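## Task

Move both plates into the gray tray so that each one rests flat against the tray floor; a plate that stays there only because the robot is holding it does not count.

## Robot and tools

Robot: one 7-joint arm whose tool is a suction cup. There is no gripper, only vacuum. The controlled point is the cup point: the middle of the cup's rim when nothing touches it. The cup points along the cup point's own +z axis. About 7 cm back from the rim the tool widens, and its body and wrist camera stick out up to roughly 8 cm sideways, so keep that clear of the tray walls and other plates.

Frames: the state line reports end_effector_position (metres) and end_effector_quat_wxyz in the scene frame. Its origin is on the table surface straight below the arm base, +z is up, and +y lies to the left when facing along +x. The base may sit tilted, and the printed position gets less accurate far from the base. Motion commands are not written in the scene frame. They are offsets expressed in the cup point's own axes.

Row format (shared by both motion tools): exactly 7 numbers, each from -1 to 1, in the order dx, dy, dz, rx, ry, rz, suction. The schema allows up to 14, but this single arm uses 7. dx, dy, dz are a translation and rx, ry, rz one rotation vector, both offsets in cup-point axes. A value of 1.0 means 0.6 m or 180 degrees, so 0.1 is 6 cm. The seventh number is absolute, not an offset: 1 requests full vacuum (about 55 kPa under ambient), a smaller value requests that fraction, and 0.05 or less switches suction off. It keeps its last value until changed.

execute_actions(actions): a list of actions run one after another. An action is a table of 1 to 15 rows, one row per control step of 1/30 s, so an action lasts 15 steps (0.5 s). If fewer rows are given, the last row repeats to fill the 15 steps. Every row in an action is an offset from the cup point's measured pose when that action began, not from the row before it. For the first action in a call, that start is the last pose shown in a result. An empty list just returns state and images. Example of one single-row action: [[[0,0,-0.05,0,0,0,1]]].

Per-step clipping: each step, the commanded pose is limited to 70 mm and 16 degrees away from where the cup point actually is. Position takes priority over orientation if both cannot be met. A far offset therefore may not be reached in one action. Afterwards the arm only continues to the last clipped pose, so you must send the remainder again. "Hand target" in a result shows where the controller is currently driving.

move(target, speed, blocking): target is one row as above, an offset from the pose in the most recent result that shows one. The cup point goes in a straight line toward it over 0.5 to 10 s; anything longer is cut off at 10 s, short of the target. speed is the path's top linear speed in m/s, 0.002 to 0.5, default 0.25, and rotation is capped at twice that in rad/s. The suction value is applied when the move starts. The path ignores obstacles, and the real arm can lag, drift off it, or overshoot the speed, especially near full extension. Contacts hit harder at higher speed and press harder the deeper the target lies past the contact, so approach surfaces slowly with small overshoot. The extra "move:" line gives the outcome (done, off_target, moving, held, fault), which limits acted (paced = sent pose was clipped; held = a check blocked steps, after which the arm may jump faster than speed), and the remaining distance. With blocking=false the call returns after 0.5 s while motion continues; check it with wait(0). New rows or moves are rejected until a result shows the move finished, or until you call stop.

wait(seconds): 0 to 10; the arm keeps its last command and an ongoing move continues, with early return if it ends. stop(): brakes a running move; faster motion needs more room. Suction is unaffected.

zoom_image(camera, region): camera is cam_high, cam_low or cam_wrist (each 896x504). region is [x0, y0, x1, y1] in that image's pixels from its top-left, at most 504 by 504.

finished_scene(scene): give the current scene's number. It is final, so only call it once every plate lies flat in the tray on its own with suction off and the cup lifted away.

Picking: turn suction on and press the 29 mm rim fully onto a smooth flat part of the plate, away from its rim edge, holes or seams, so the seal is complete. suction_measured shows the vacuum reached: near 0 means no seal; a sealed airtight surface settles within 0.15 of the request and may dip 0.04 while the pump idles. part_present turns 1 at 0.50 and back to 0 below 0.45. Under vacuum the cup compresses, so the plate rides up to about 10 mm nearer the tool. Vacuum alone can lift a resting plate. Releasing: set the plate down until it is supported, then switch suction off, and move the tool at least 15 mm away before assuming contact has ended. If the cup seals on the table it anchors the tool; switch suction off to free it.

Hazards: never let anything leave the table, and avoid dropping, slipping, slamming or hard pushing. Loose objects may get an occasional small shove. A contact torque reaching a joint's load limit (48.6 N m for waist, shoulder, upper arm roll, elbow; 30.6 N m for forearm roll, wrist pitch, wrist roll) freezes the arm for 10 s and drops the rest of the call. Joint ranges in rad: waist and both rolls of upper arm, forearm and wrist ±6.283, shoulder ±2.250, elbow ±2.580, wrist pitch ±2.100; the elbow cannot fully straighten. Holding loads heats motors: a MOTOR HOT line appears from 60 °C, and at 75 °C an OVER-TEMPERATURE FAULT lets the arm sag. A "pose unreachable" line means the clearance check (which treats the mounting block as arm) altered or refused the command. Joints share speed limits and decelerate together, so after big moves the arm may not have arrived yet.

Each tool is called after ">>>" by a JSON object that holds its "op" and its "data", one argument or row to a line.

## Session

>>> {"op": "execute_actions", "data": {
  "actions": []
}}

Scene clock: 0.00 s.
end_effector_position=(+0.4492, +0.0072, +0.2817) suction_measured=0.00 part_present=0 end_effector_quat_wxyz=(+0.000, -0.010, +1.000, +0.004)
Joint positions: [-0.056  0.435  0.001  1.654 -0.     1.056  3.088]
Joint velocities: [ 0.    -0.001  0.     0.    -0.    -0.001 -0.   ]
Motor temperatures (°C, as the motors report them): [27 24 24 24 36 34 36]
Hand target: +0.449, +0.007, +0.282; +0.000, -0.010, +1.000, +0.004

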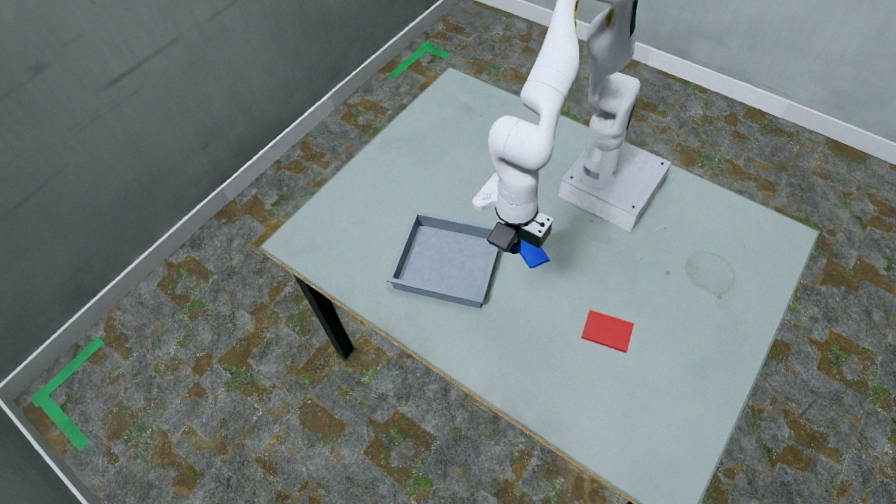

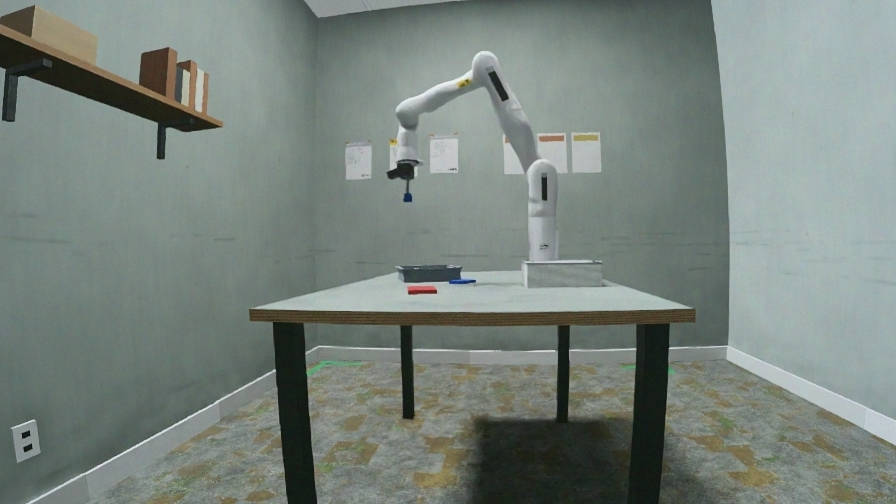

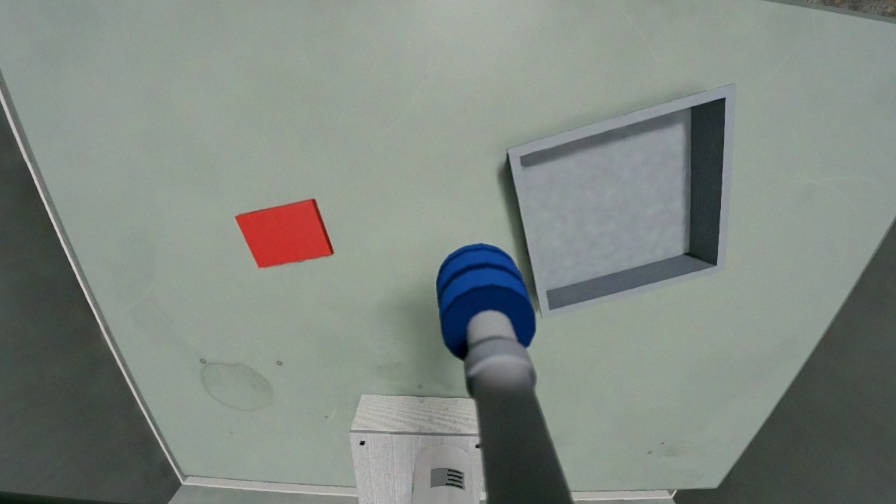

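>>> {"op": "move", "data": {
  "target": [0.12,0.387,0.39,0,0,-0.07,0],
  "speed": 0.35
}}

Scene clock: 7.77 s.
end_effector_position=(+0.3736, +0.2393, +0.0491) suction_measured=0.00 part_present=0 end_effector_quat_wxyz=(+0.001, -0.120, +0.993, +0.003)
Joint positions: [-0.569  0.847 -0.055  1.873  0.101  0.427  2.664]
Joint velocities: [-0.004  0.004  0.    -0.001  0.001  0.001 -0.   ]
Motor temperatures (°C, as the motors report them): [27 24 24 24 36 34 36]
Hand target: +0.373, +0.239, +0.049; +0.001, -0.120, +0.993, +0.003
Off the commanded pose: 0.001 m, 0 deg.
move: done

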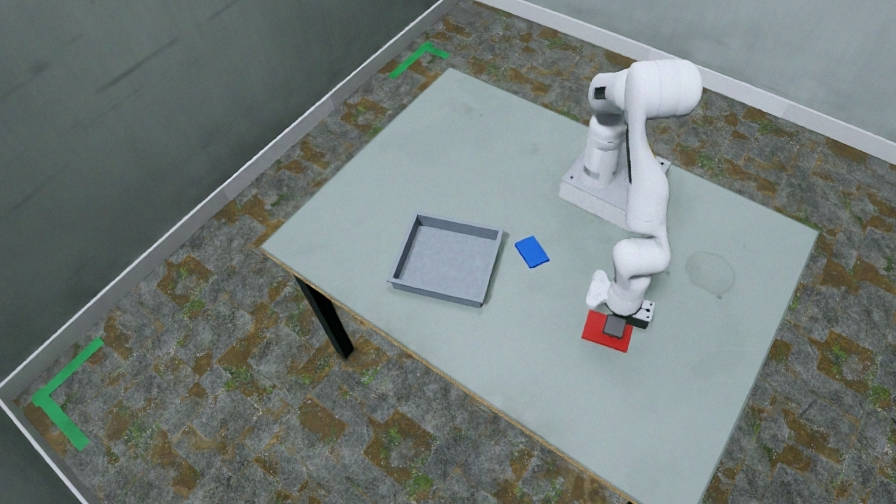

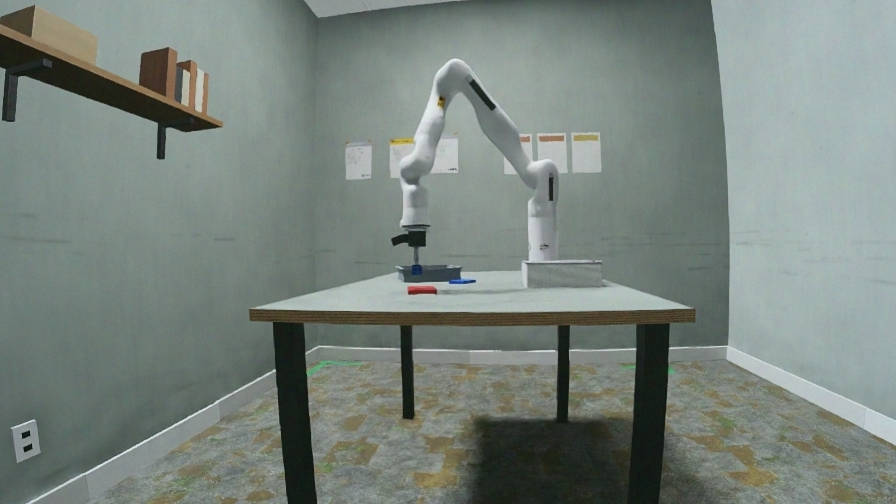

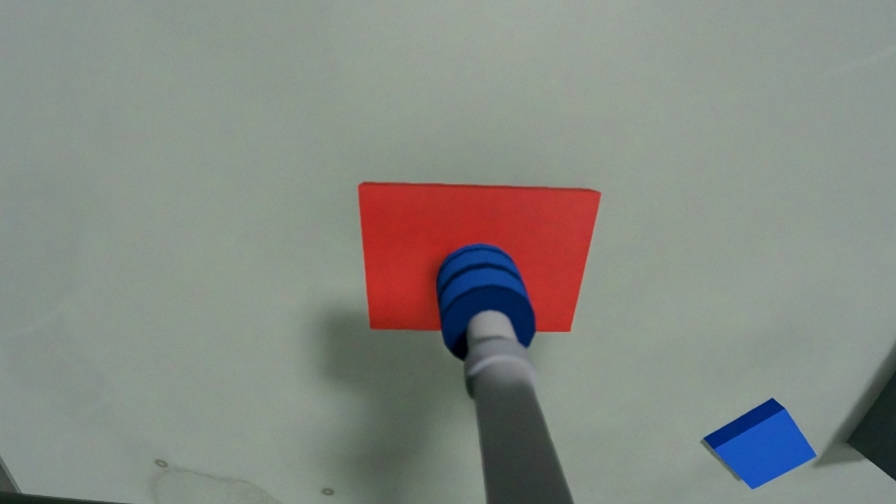

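>>> {"op": "move", "data": {
  "target": [0.018,0,0.044,0,0,0,1],
  "speed": 0.08
}}

>>> {"op": "move", "data": {
  "target": [0,0,0.024,0,0,0,1],
  "speed": 0.02
}}

Scene clock: 11.83 s.
end_effector_position=(+0.3633, +0.2370, +0.0228) suction_measured=0.00 part_present=0 end_effector_quat_wxyz=(+0.002, -0.120, +0.993, +0.003)
Joint positions: [-0.586  0.898 -0.044  1.904  0.105  0.344  2.65 ]
Joint velocities: [-0.001  0.004  0.     0.     0.    -0.002  0.001]
Motor temperatures (°C, as the motors report them): [27 24 24 24 36 34 36]
Hand target: +0.363, +0.237, +0.023; +0.001, -0.120, +0.993, +0.003
Off the commanded pose: 0.000 m, 0 deg.
move: done

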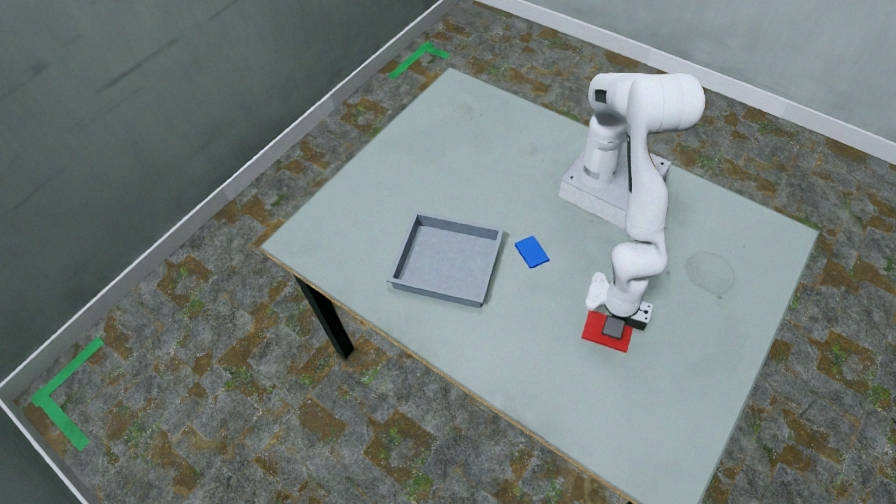

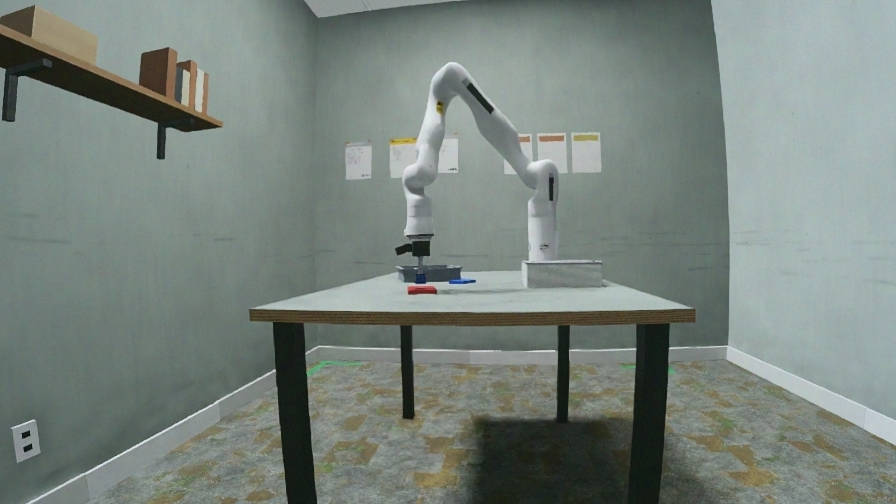

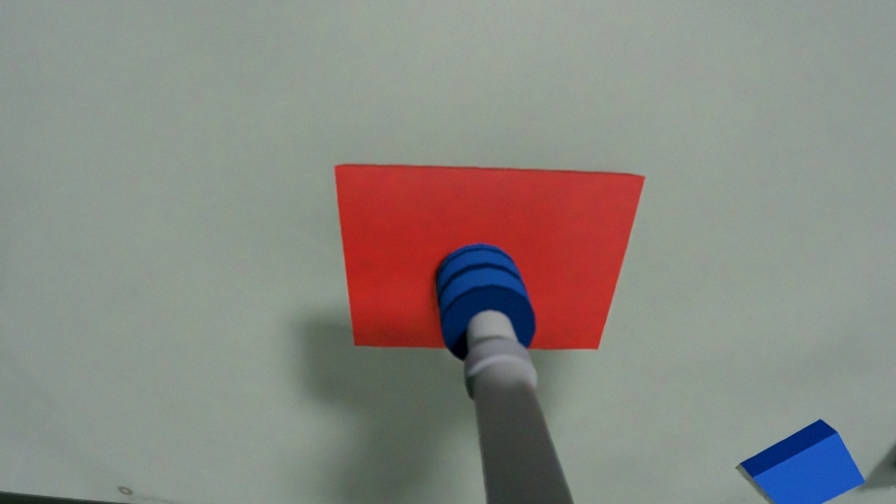

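Scene clock: 12.77 s.
end_effector_position=(+0.3633, +0.2370, +0.0083) suction_measured=0.43 part_present=0 end_effector_quat_wxyz=(+0.001, -0.120, +0.993, +0.003)
Joint positions: [-0.588  0.933 -0.04   1.9    0.107  0.314  2.648]
Joint velocities: [-0.     0.005  0.001  0.     0.    -0.001  0.001]
Motor temperatures (°C, as the motors report them): [27 24 24 24 36 34 36]
Hand target: +0.363, +0.237, +0.008; +0.002, -0.120, +0.993, +0.003
Off the commanded pose: 0.000 m, 0 deg.
move: done

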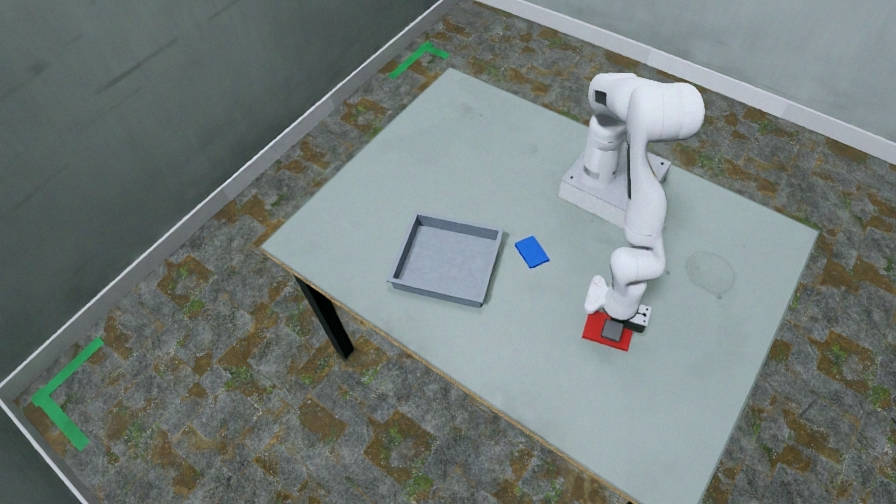

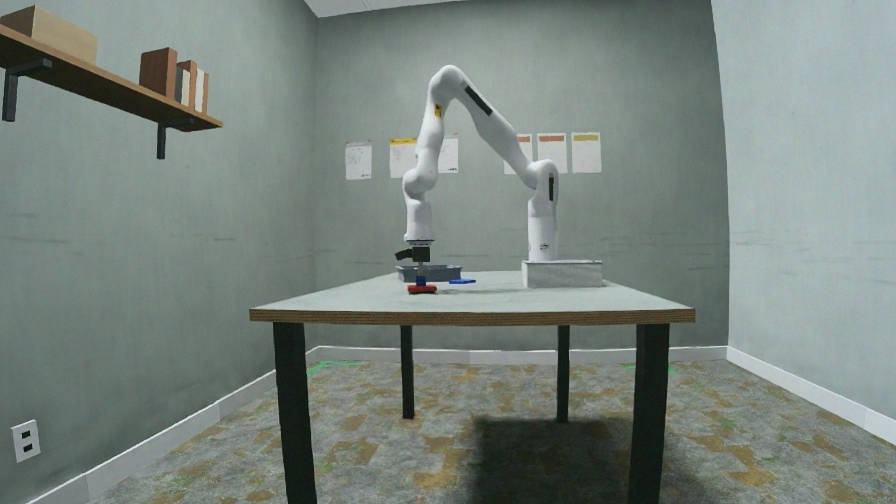

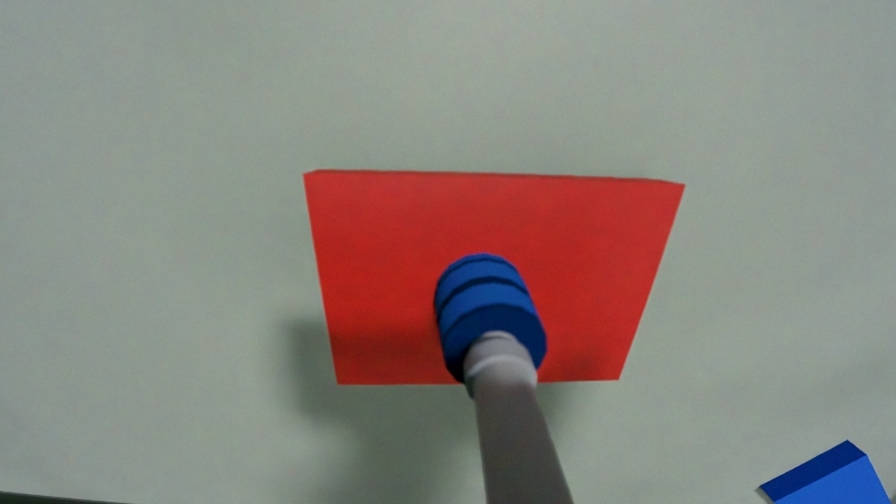

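>>> {"op": "move", "data": {
  "target": [0,0,-0.15,0,0,0,1],
  "speed": 0.12
}}

>>> {"op": "move", "data": {
  "target": [0.01,-0.708,0,0,0,0,1],
  "speed": 0.3
}}

>>> {"op": "move", "data": {
  "target": [0,0,0.055,0,0,0,1],
  "speed": 0.1
}}

Scene clock: 19.77 s.
end_effector_position=(+0.3629, +0.2364, +0.0982) suction_measured=0.99 part_present=1 end_effector_quat_wxyz=(+0.001, -0.120, +0.993, +0.003)
Joint positions: [-0.571  0.726 -0.066  1.901  0.089  0.52   2.665]
Joint velocities: [-0.    -0.006  0.    -0.    -0.     0.001 -0.001]
Motor temperatures (°C, as the motors report them): [27 24 24 24 36 34 36]
Hand target: +0.363, +0.236, +0.098; +0.001, -0.120, +0.993, +0.003
Off the commanded pose: 0.000 m, 0 deg.
move: done

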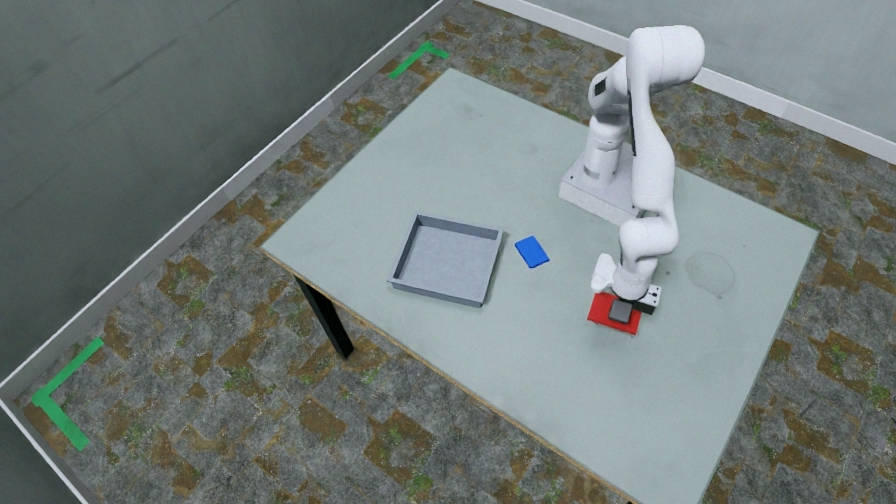

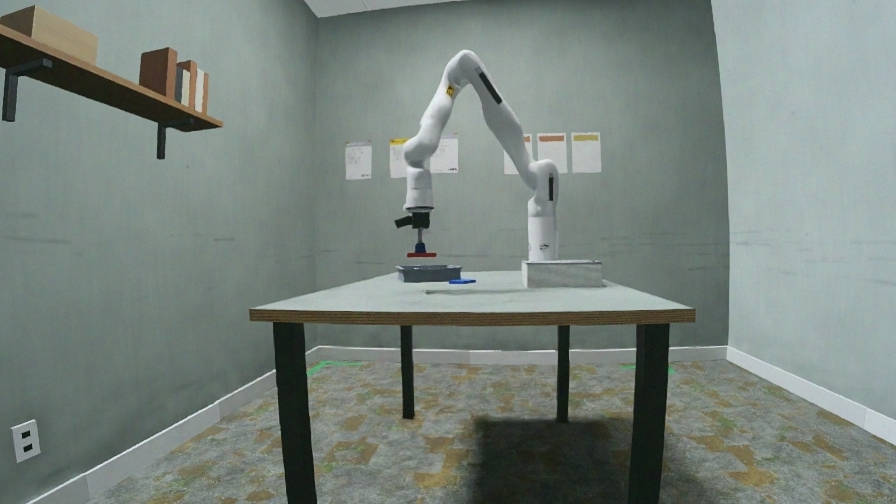

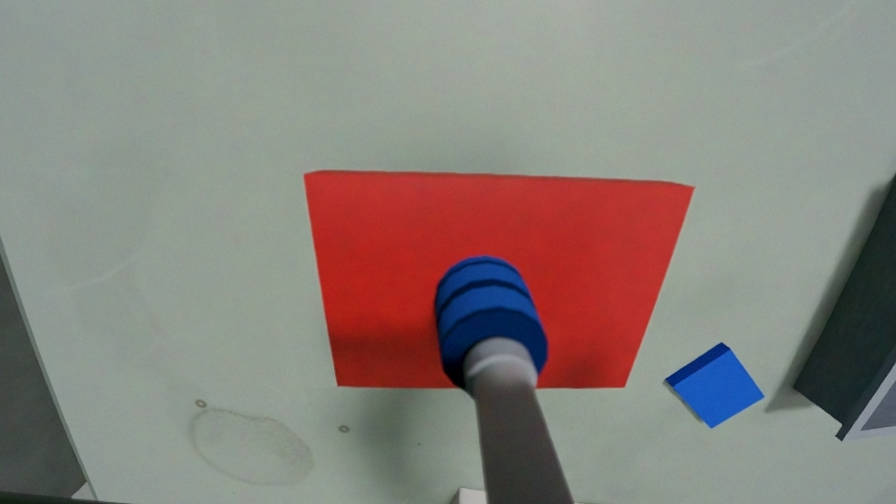

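Scene clock: 21.80 s.
end_effector_position=(+0.4575, -0.1775, +0.0954) suction_measured=0.99 part_present=1 end_effector_quat_wxyz=(+0.001, -0.120, +0.993, +0.004)
Joint positions: [ 0.434  0.806 -0.151  1.692  0.179  0.66   3.55 ]
Joint velocities: [ 0.005  0.003  0.001 -0.001 -0.002  0.     0.003]
Motor temperatures (°C, as the motors report them): [27 24 24 24 36 34 36]
Hand target: +0.457, -0.178, +0.095; +0.001, -0.120, +0.993, +0.004
Off the commanded pose: 0.001 m, 0 deg.
move: done

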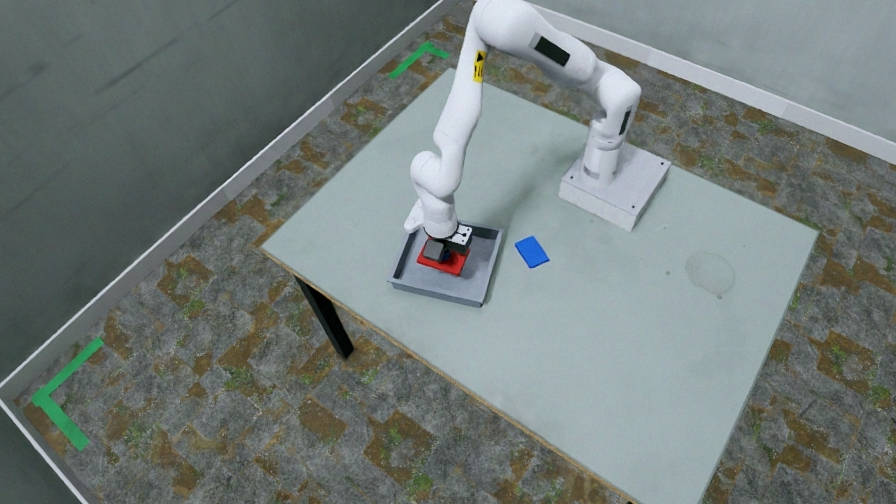

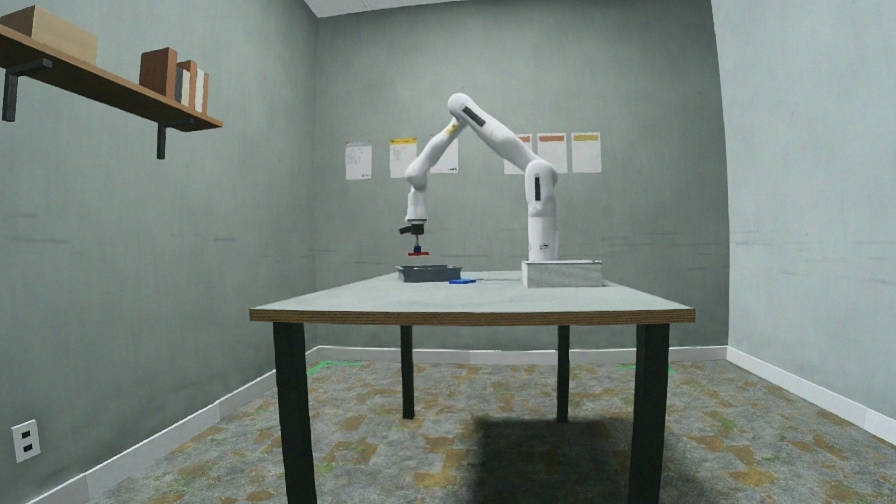

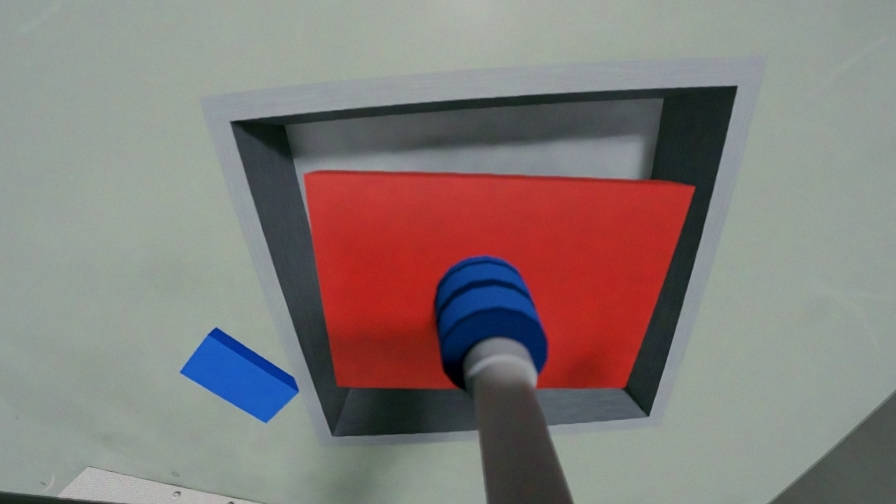

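Scene clock: 22.57 s.
end_effector_position=(+0.4576, -0.1774, +0.0626) suction_measured=0.99 part_present=1 end_effector_quat_wxyz=(+0.001, -0.120, +0.993, +0.004)
Joint positions: [ 0.425  0.87  -0.138  1.699  0.192  0.588  3.539]
Joint velocities: [-0.001  0.005  0.     0.001  0.    -0.001 -0.   ]
Motor temperatures (°C, as the motors report them): [27 24 24 24 36 34 36]
Hand target: +0.458, -0.177, +0.062; +0.001, -0.120, +0.993, +0.004
Off the commanded pose: 0.000 m, 0 deg.
move: done

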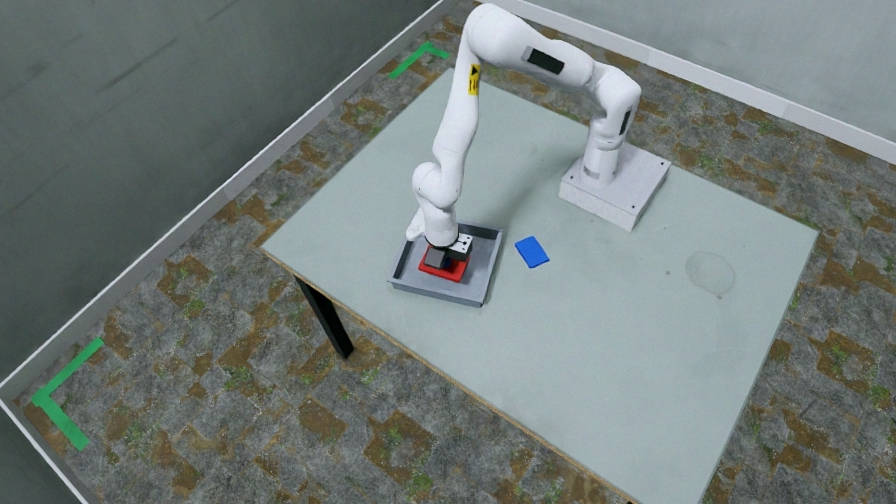

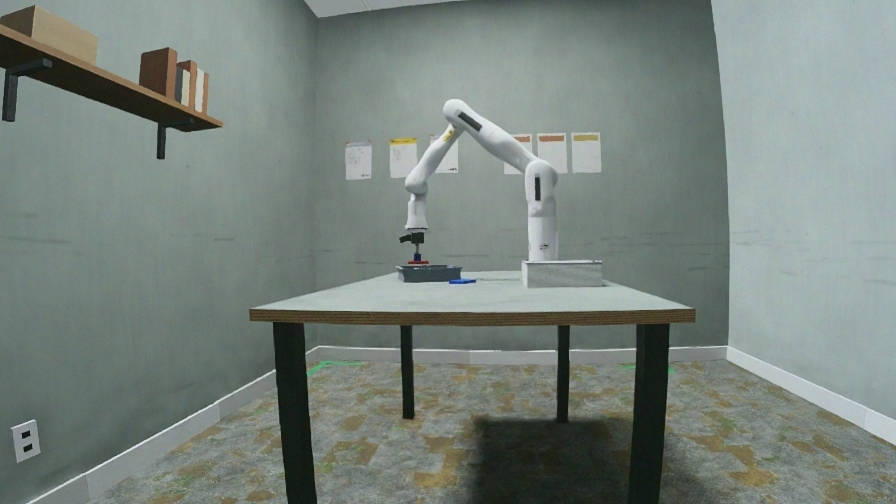

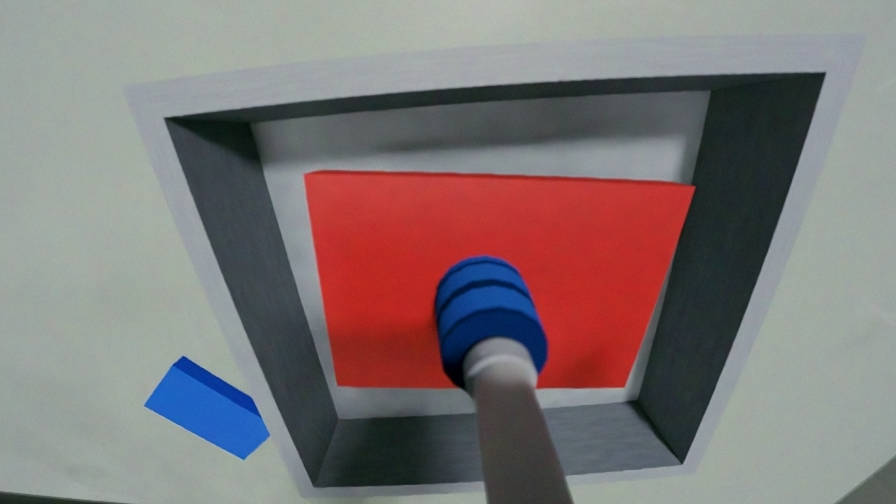

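>>> {"op": "move", "data": {
  "target": [-0.01,0,0.067,0,0,-0.025,1],
  "speed": 0.08
}}

>>> {"op": "move", "data": {
  "target": [0,0,0.027,0,0,0,1],
  "speed": 0.025
}}

>>> {"op": "execute_actions", "data": {
  "actions": [
    [[0,0,0,0,0,0,0]]
  ]
}}

>>> {"op": "move", "data": {
  "target": [0,0,-0.15,0,0,0,0]
}}

Scene clock: 27.10 s.
end_effector_position=(+0.4636, -0.1757, +0.0226) suction_measured=0.99 part_present=1 end_effector_quat_wxyz=(+0.001, -0.159, +0.987, +0.004)
Joint positions: [ 0.419  0.958 -0.139  1.677  0.23   0.525  3.58 ]
Joint velocities: [-0.     0.004  0.    -0.001  0.001 -0.001 -0.   ]
Motor temperatures (°C, as the motors report them): [27 24 24 24 36 34 36]
Hand target: +0.464, -0.176, +0.022; +0.001, -0.159, +0.987, +0.004
Off the commanded pose: 0.000 m, 0 deg.
move: done

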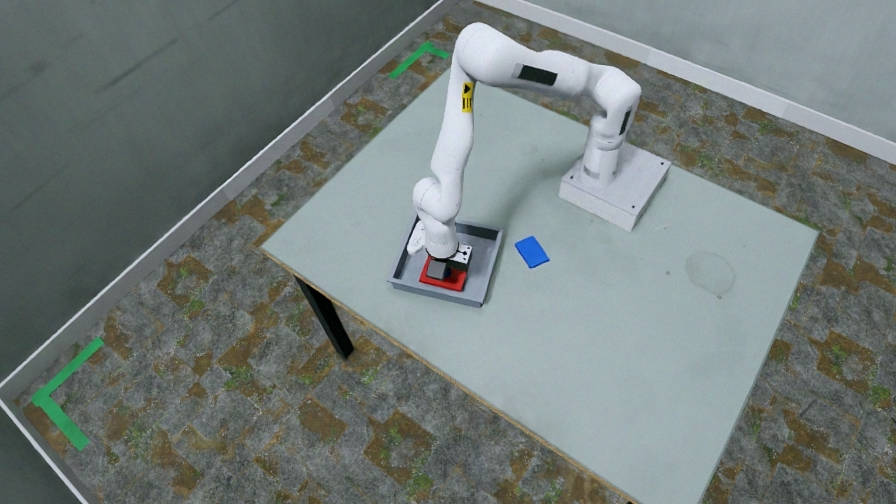

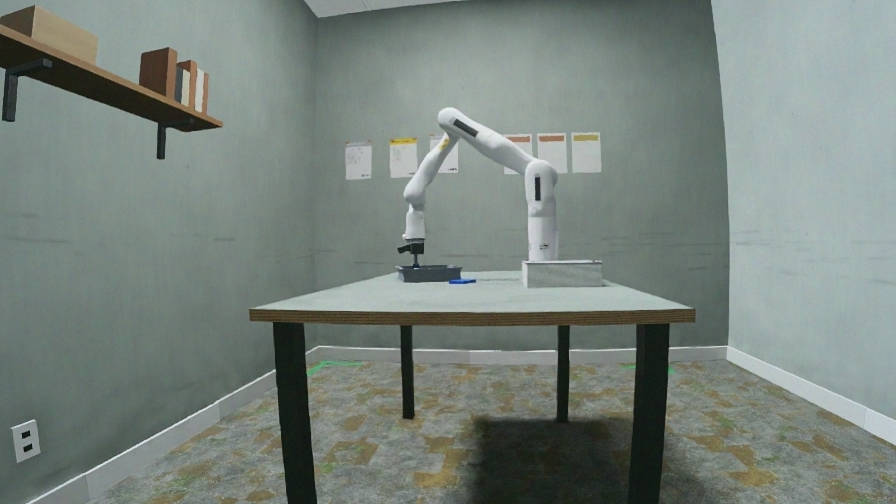

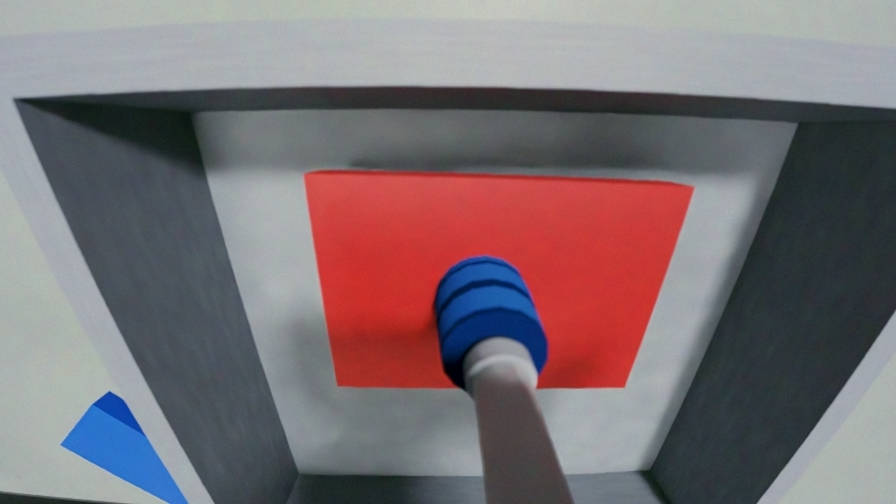

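Scene clock: 28.00 s.
end_effector_position=(+0.4637, -0.1756, +0.0065) suction_measured=0.99 part_present=1 end_effector_quat_wxyz=(+0.001, -0.159, +0.987, +0.003)
Joint positions: [ 0.415  0.991 -0.131  1.673  0.235  0.495  3.575]
Joint velocities: [-0.     0.003  0.     0.     0.    -0.    -0.001]
Motor temperatures (°C, as the motors report them): [27 24 24 24 36 34 36]
Hand target: +0.464, -0.176, +0.006; +0.001, -0.159, +0.987, +0.004
Off the commanded pose: 0.000 m, 0 deg.
move: done

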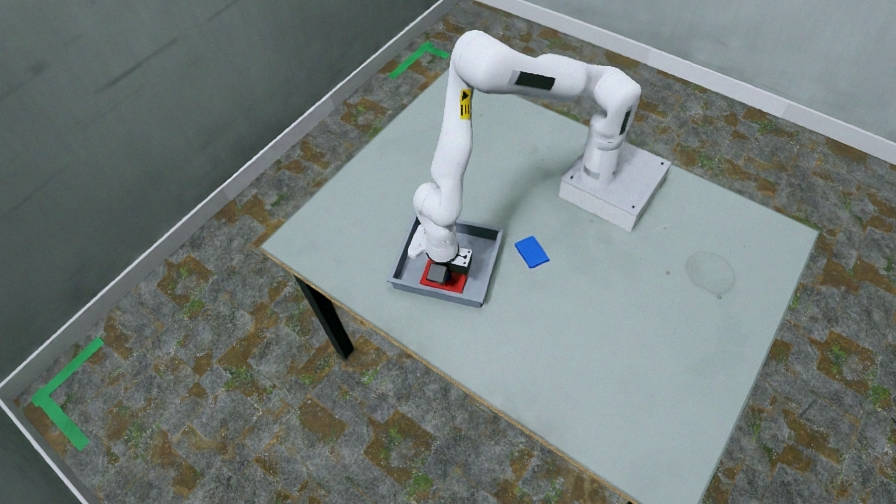

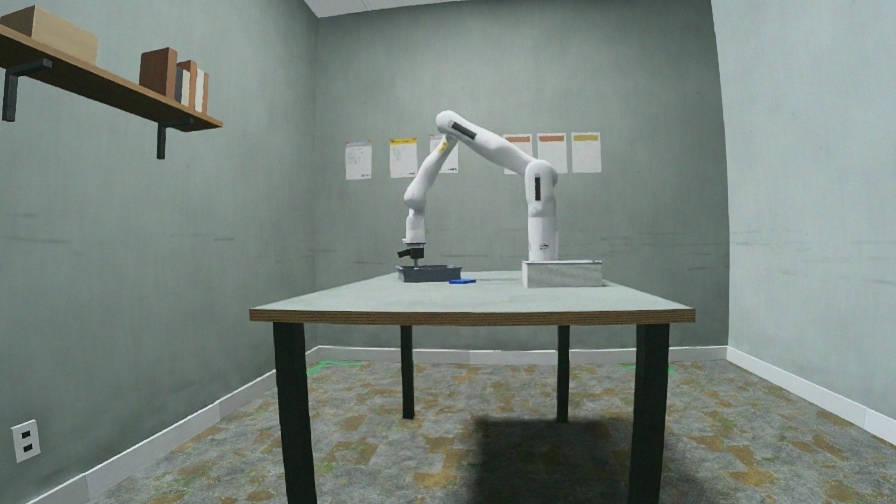

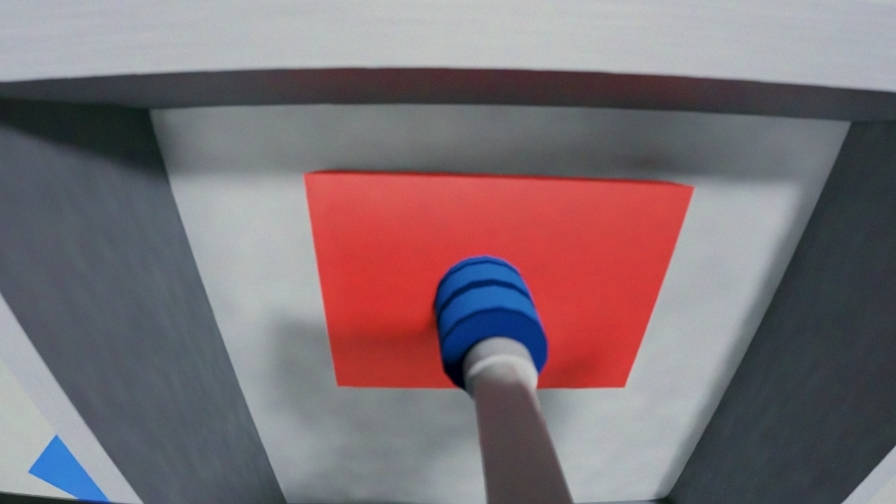

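Scene clock: 28.50 s.
end_effector_position=(+0.4644, -0.1757, +0.0079) suction_measured=0.00 part_present=0 end_effector_quat_wxyz=(+0.002, -0.159, +0.987, +0.003)
Joint positions: [ 0.415  0.989 -0.132  1.673  0.235  0.496  3.575]
Joint velocities: [-0.     0.     0.001  0.002  0.     0.     0.001]
Motor temperatures (°C, as the motors report them): [27 24 24 24 36 34 36]
Hand target: +0.464, -0.176, +0.007; +0.001, -0.159, +0.987, +0.003
Off the commanded pose: 0.002 m, 0 deg.

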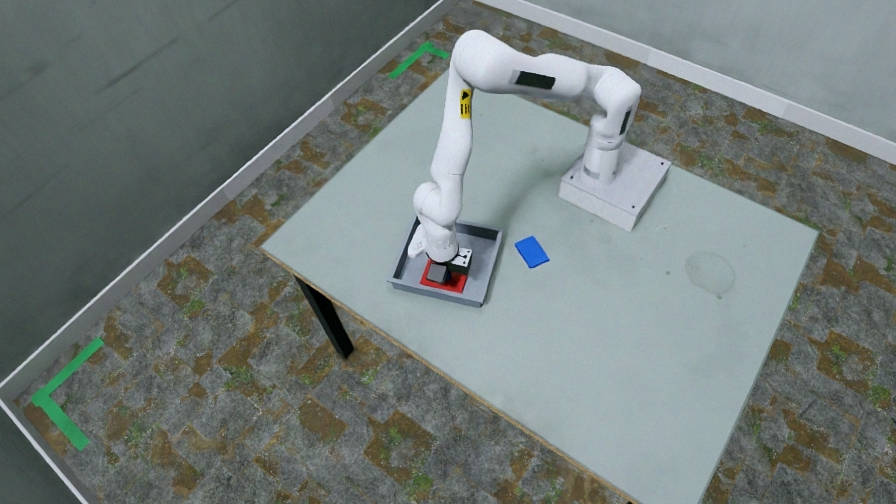

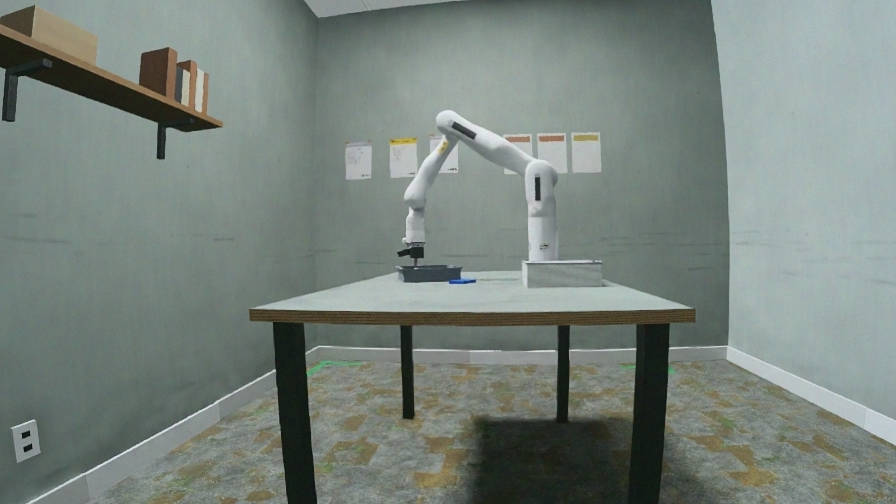

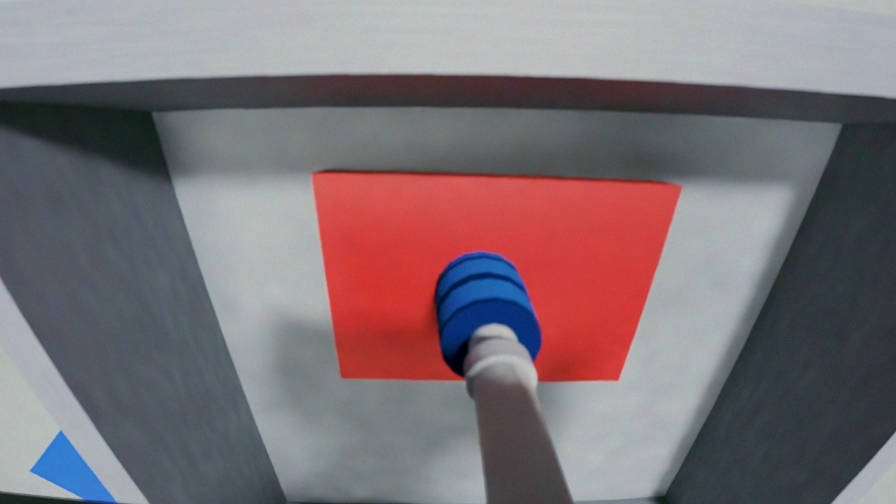

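Scene clock: 29.40 s.
end_effector_position=(+0.4639, -0.1762, +0.0978) suction_measured=0.00 part_present=0 end_effector_quat_wxyz=(+0.002, -0.159, +0.987, +0.003)
Joint positions: [ 0.439  0.81  -0.171  1.673  0.199  0.676  3.606]
Joint velocities: [ 0.001 -0.004 -0.    -0.001 -0.    -0.     0.   ]
Motor temperatures (°C, as the motors report them): [27 24 24 24 36 34 36]
Hand target: +0.464, -0.176, +0.098; +0.002, -0.159, +0.987, +0.003
Off the commanded pose: 0.000 m, 0 deg.
move: done

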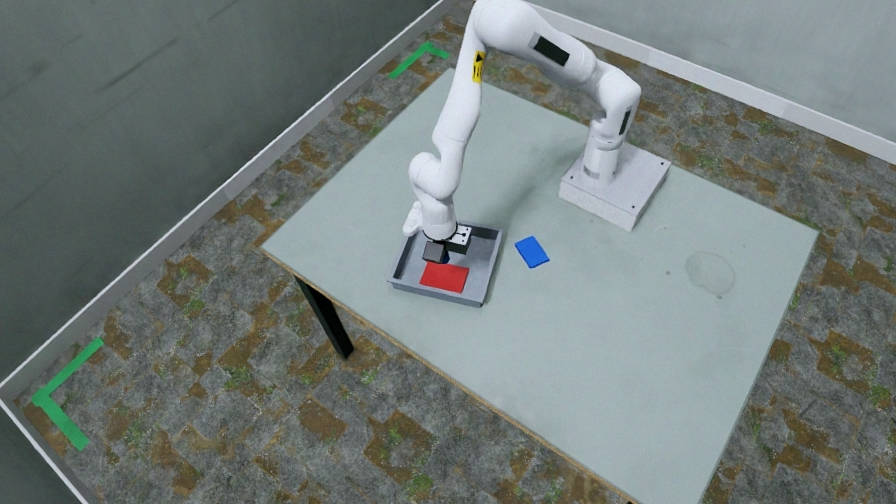

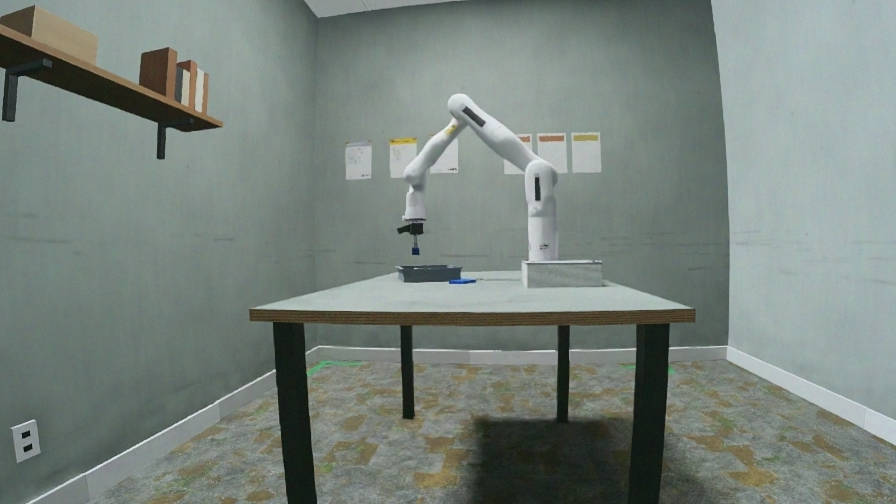

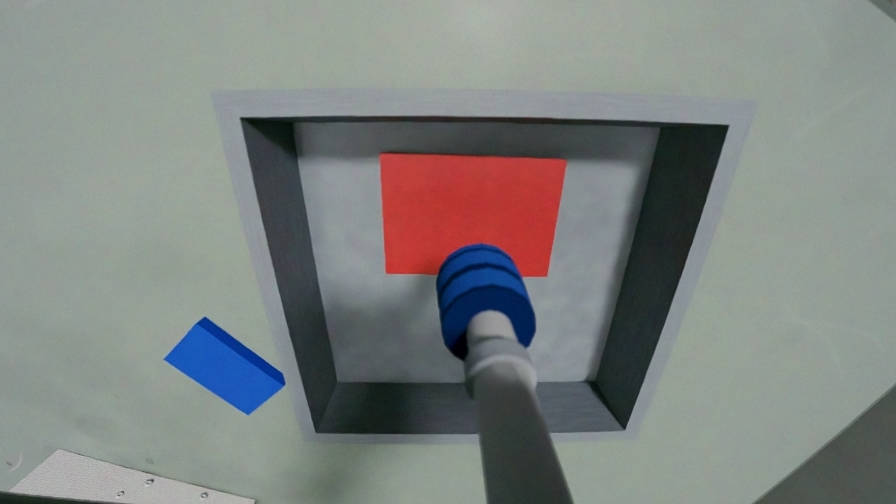

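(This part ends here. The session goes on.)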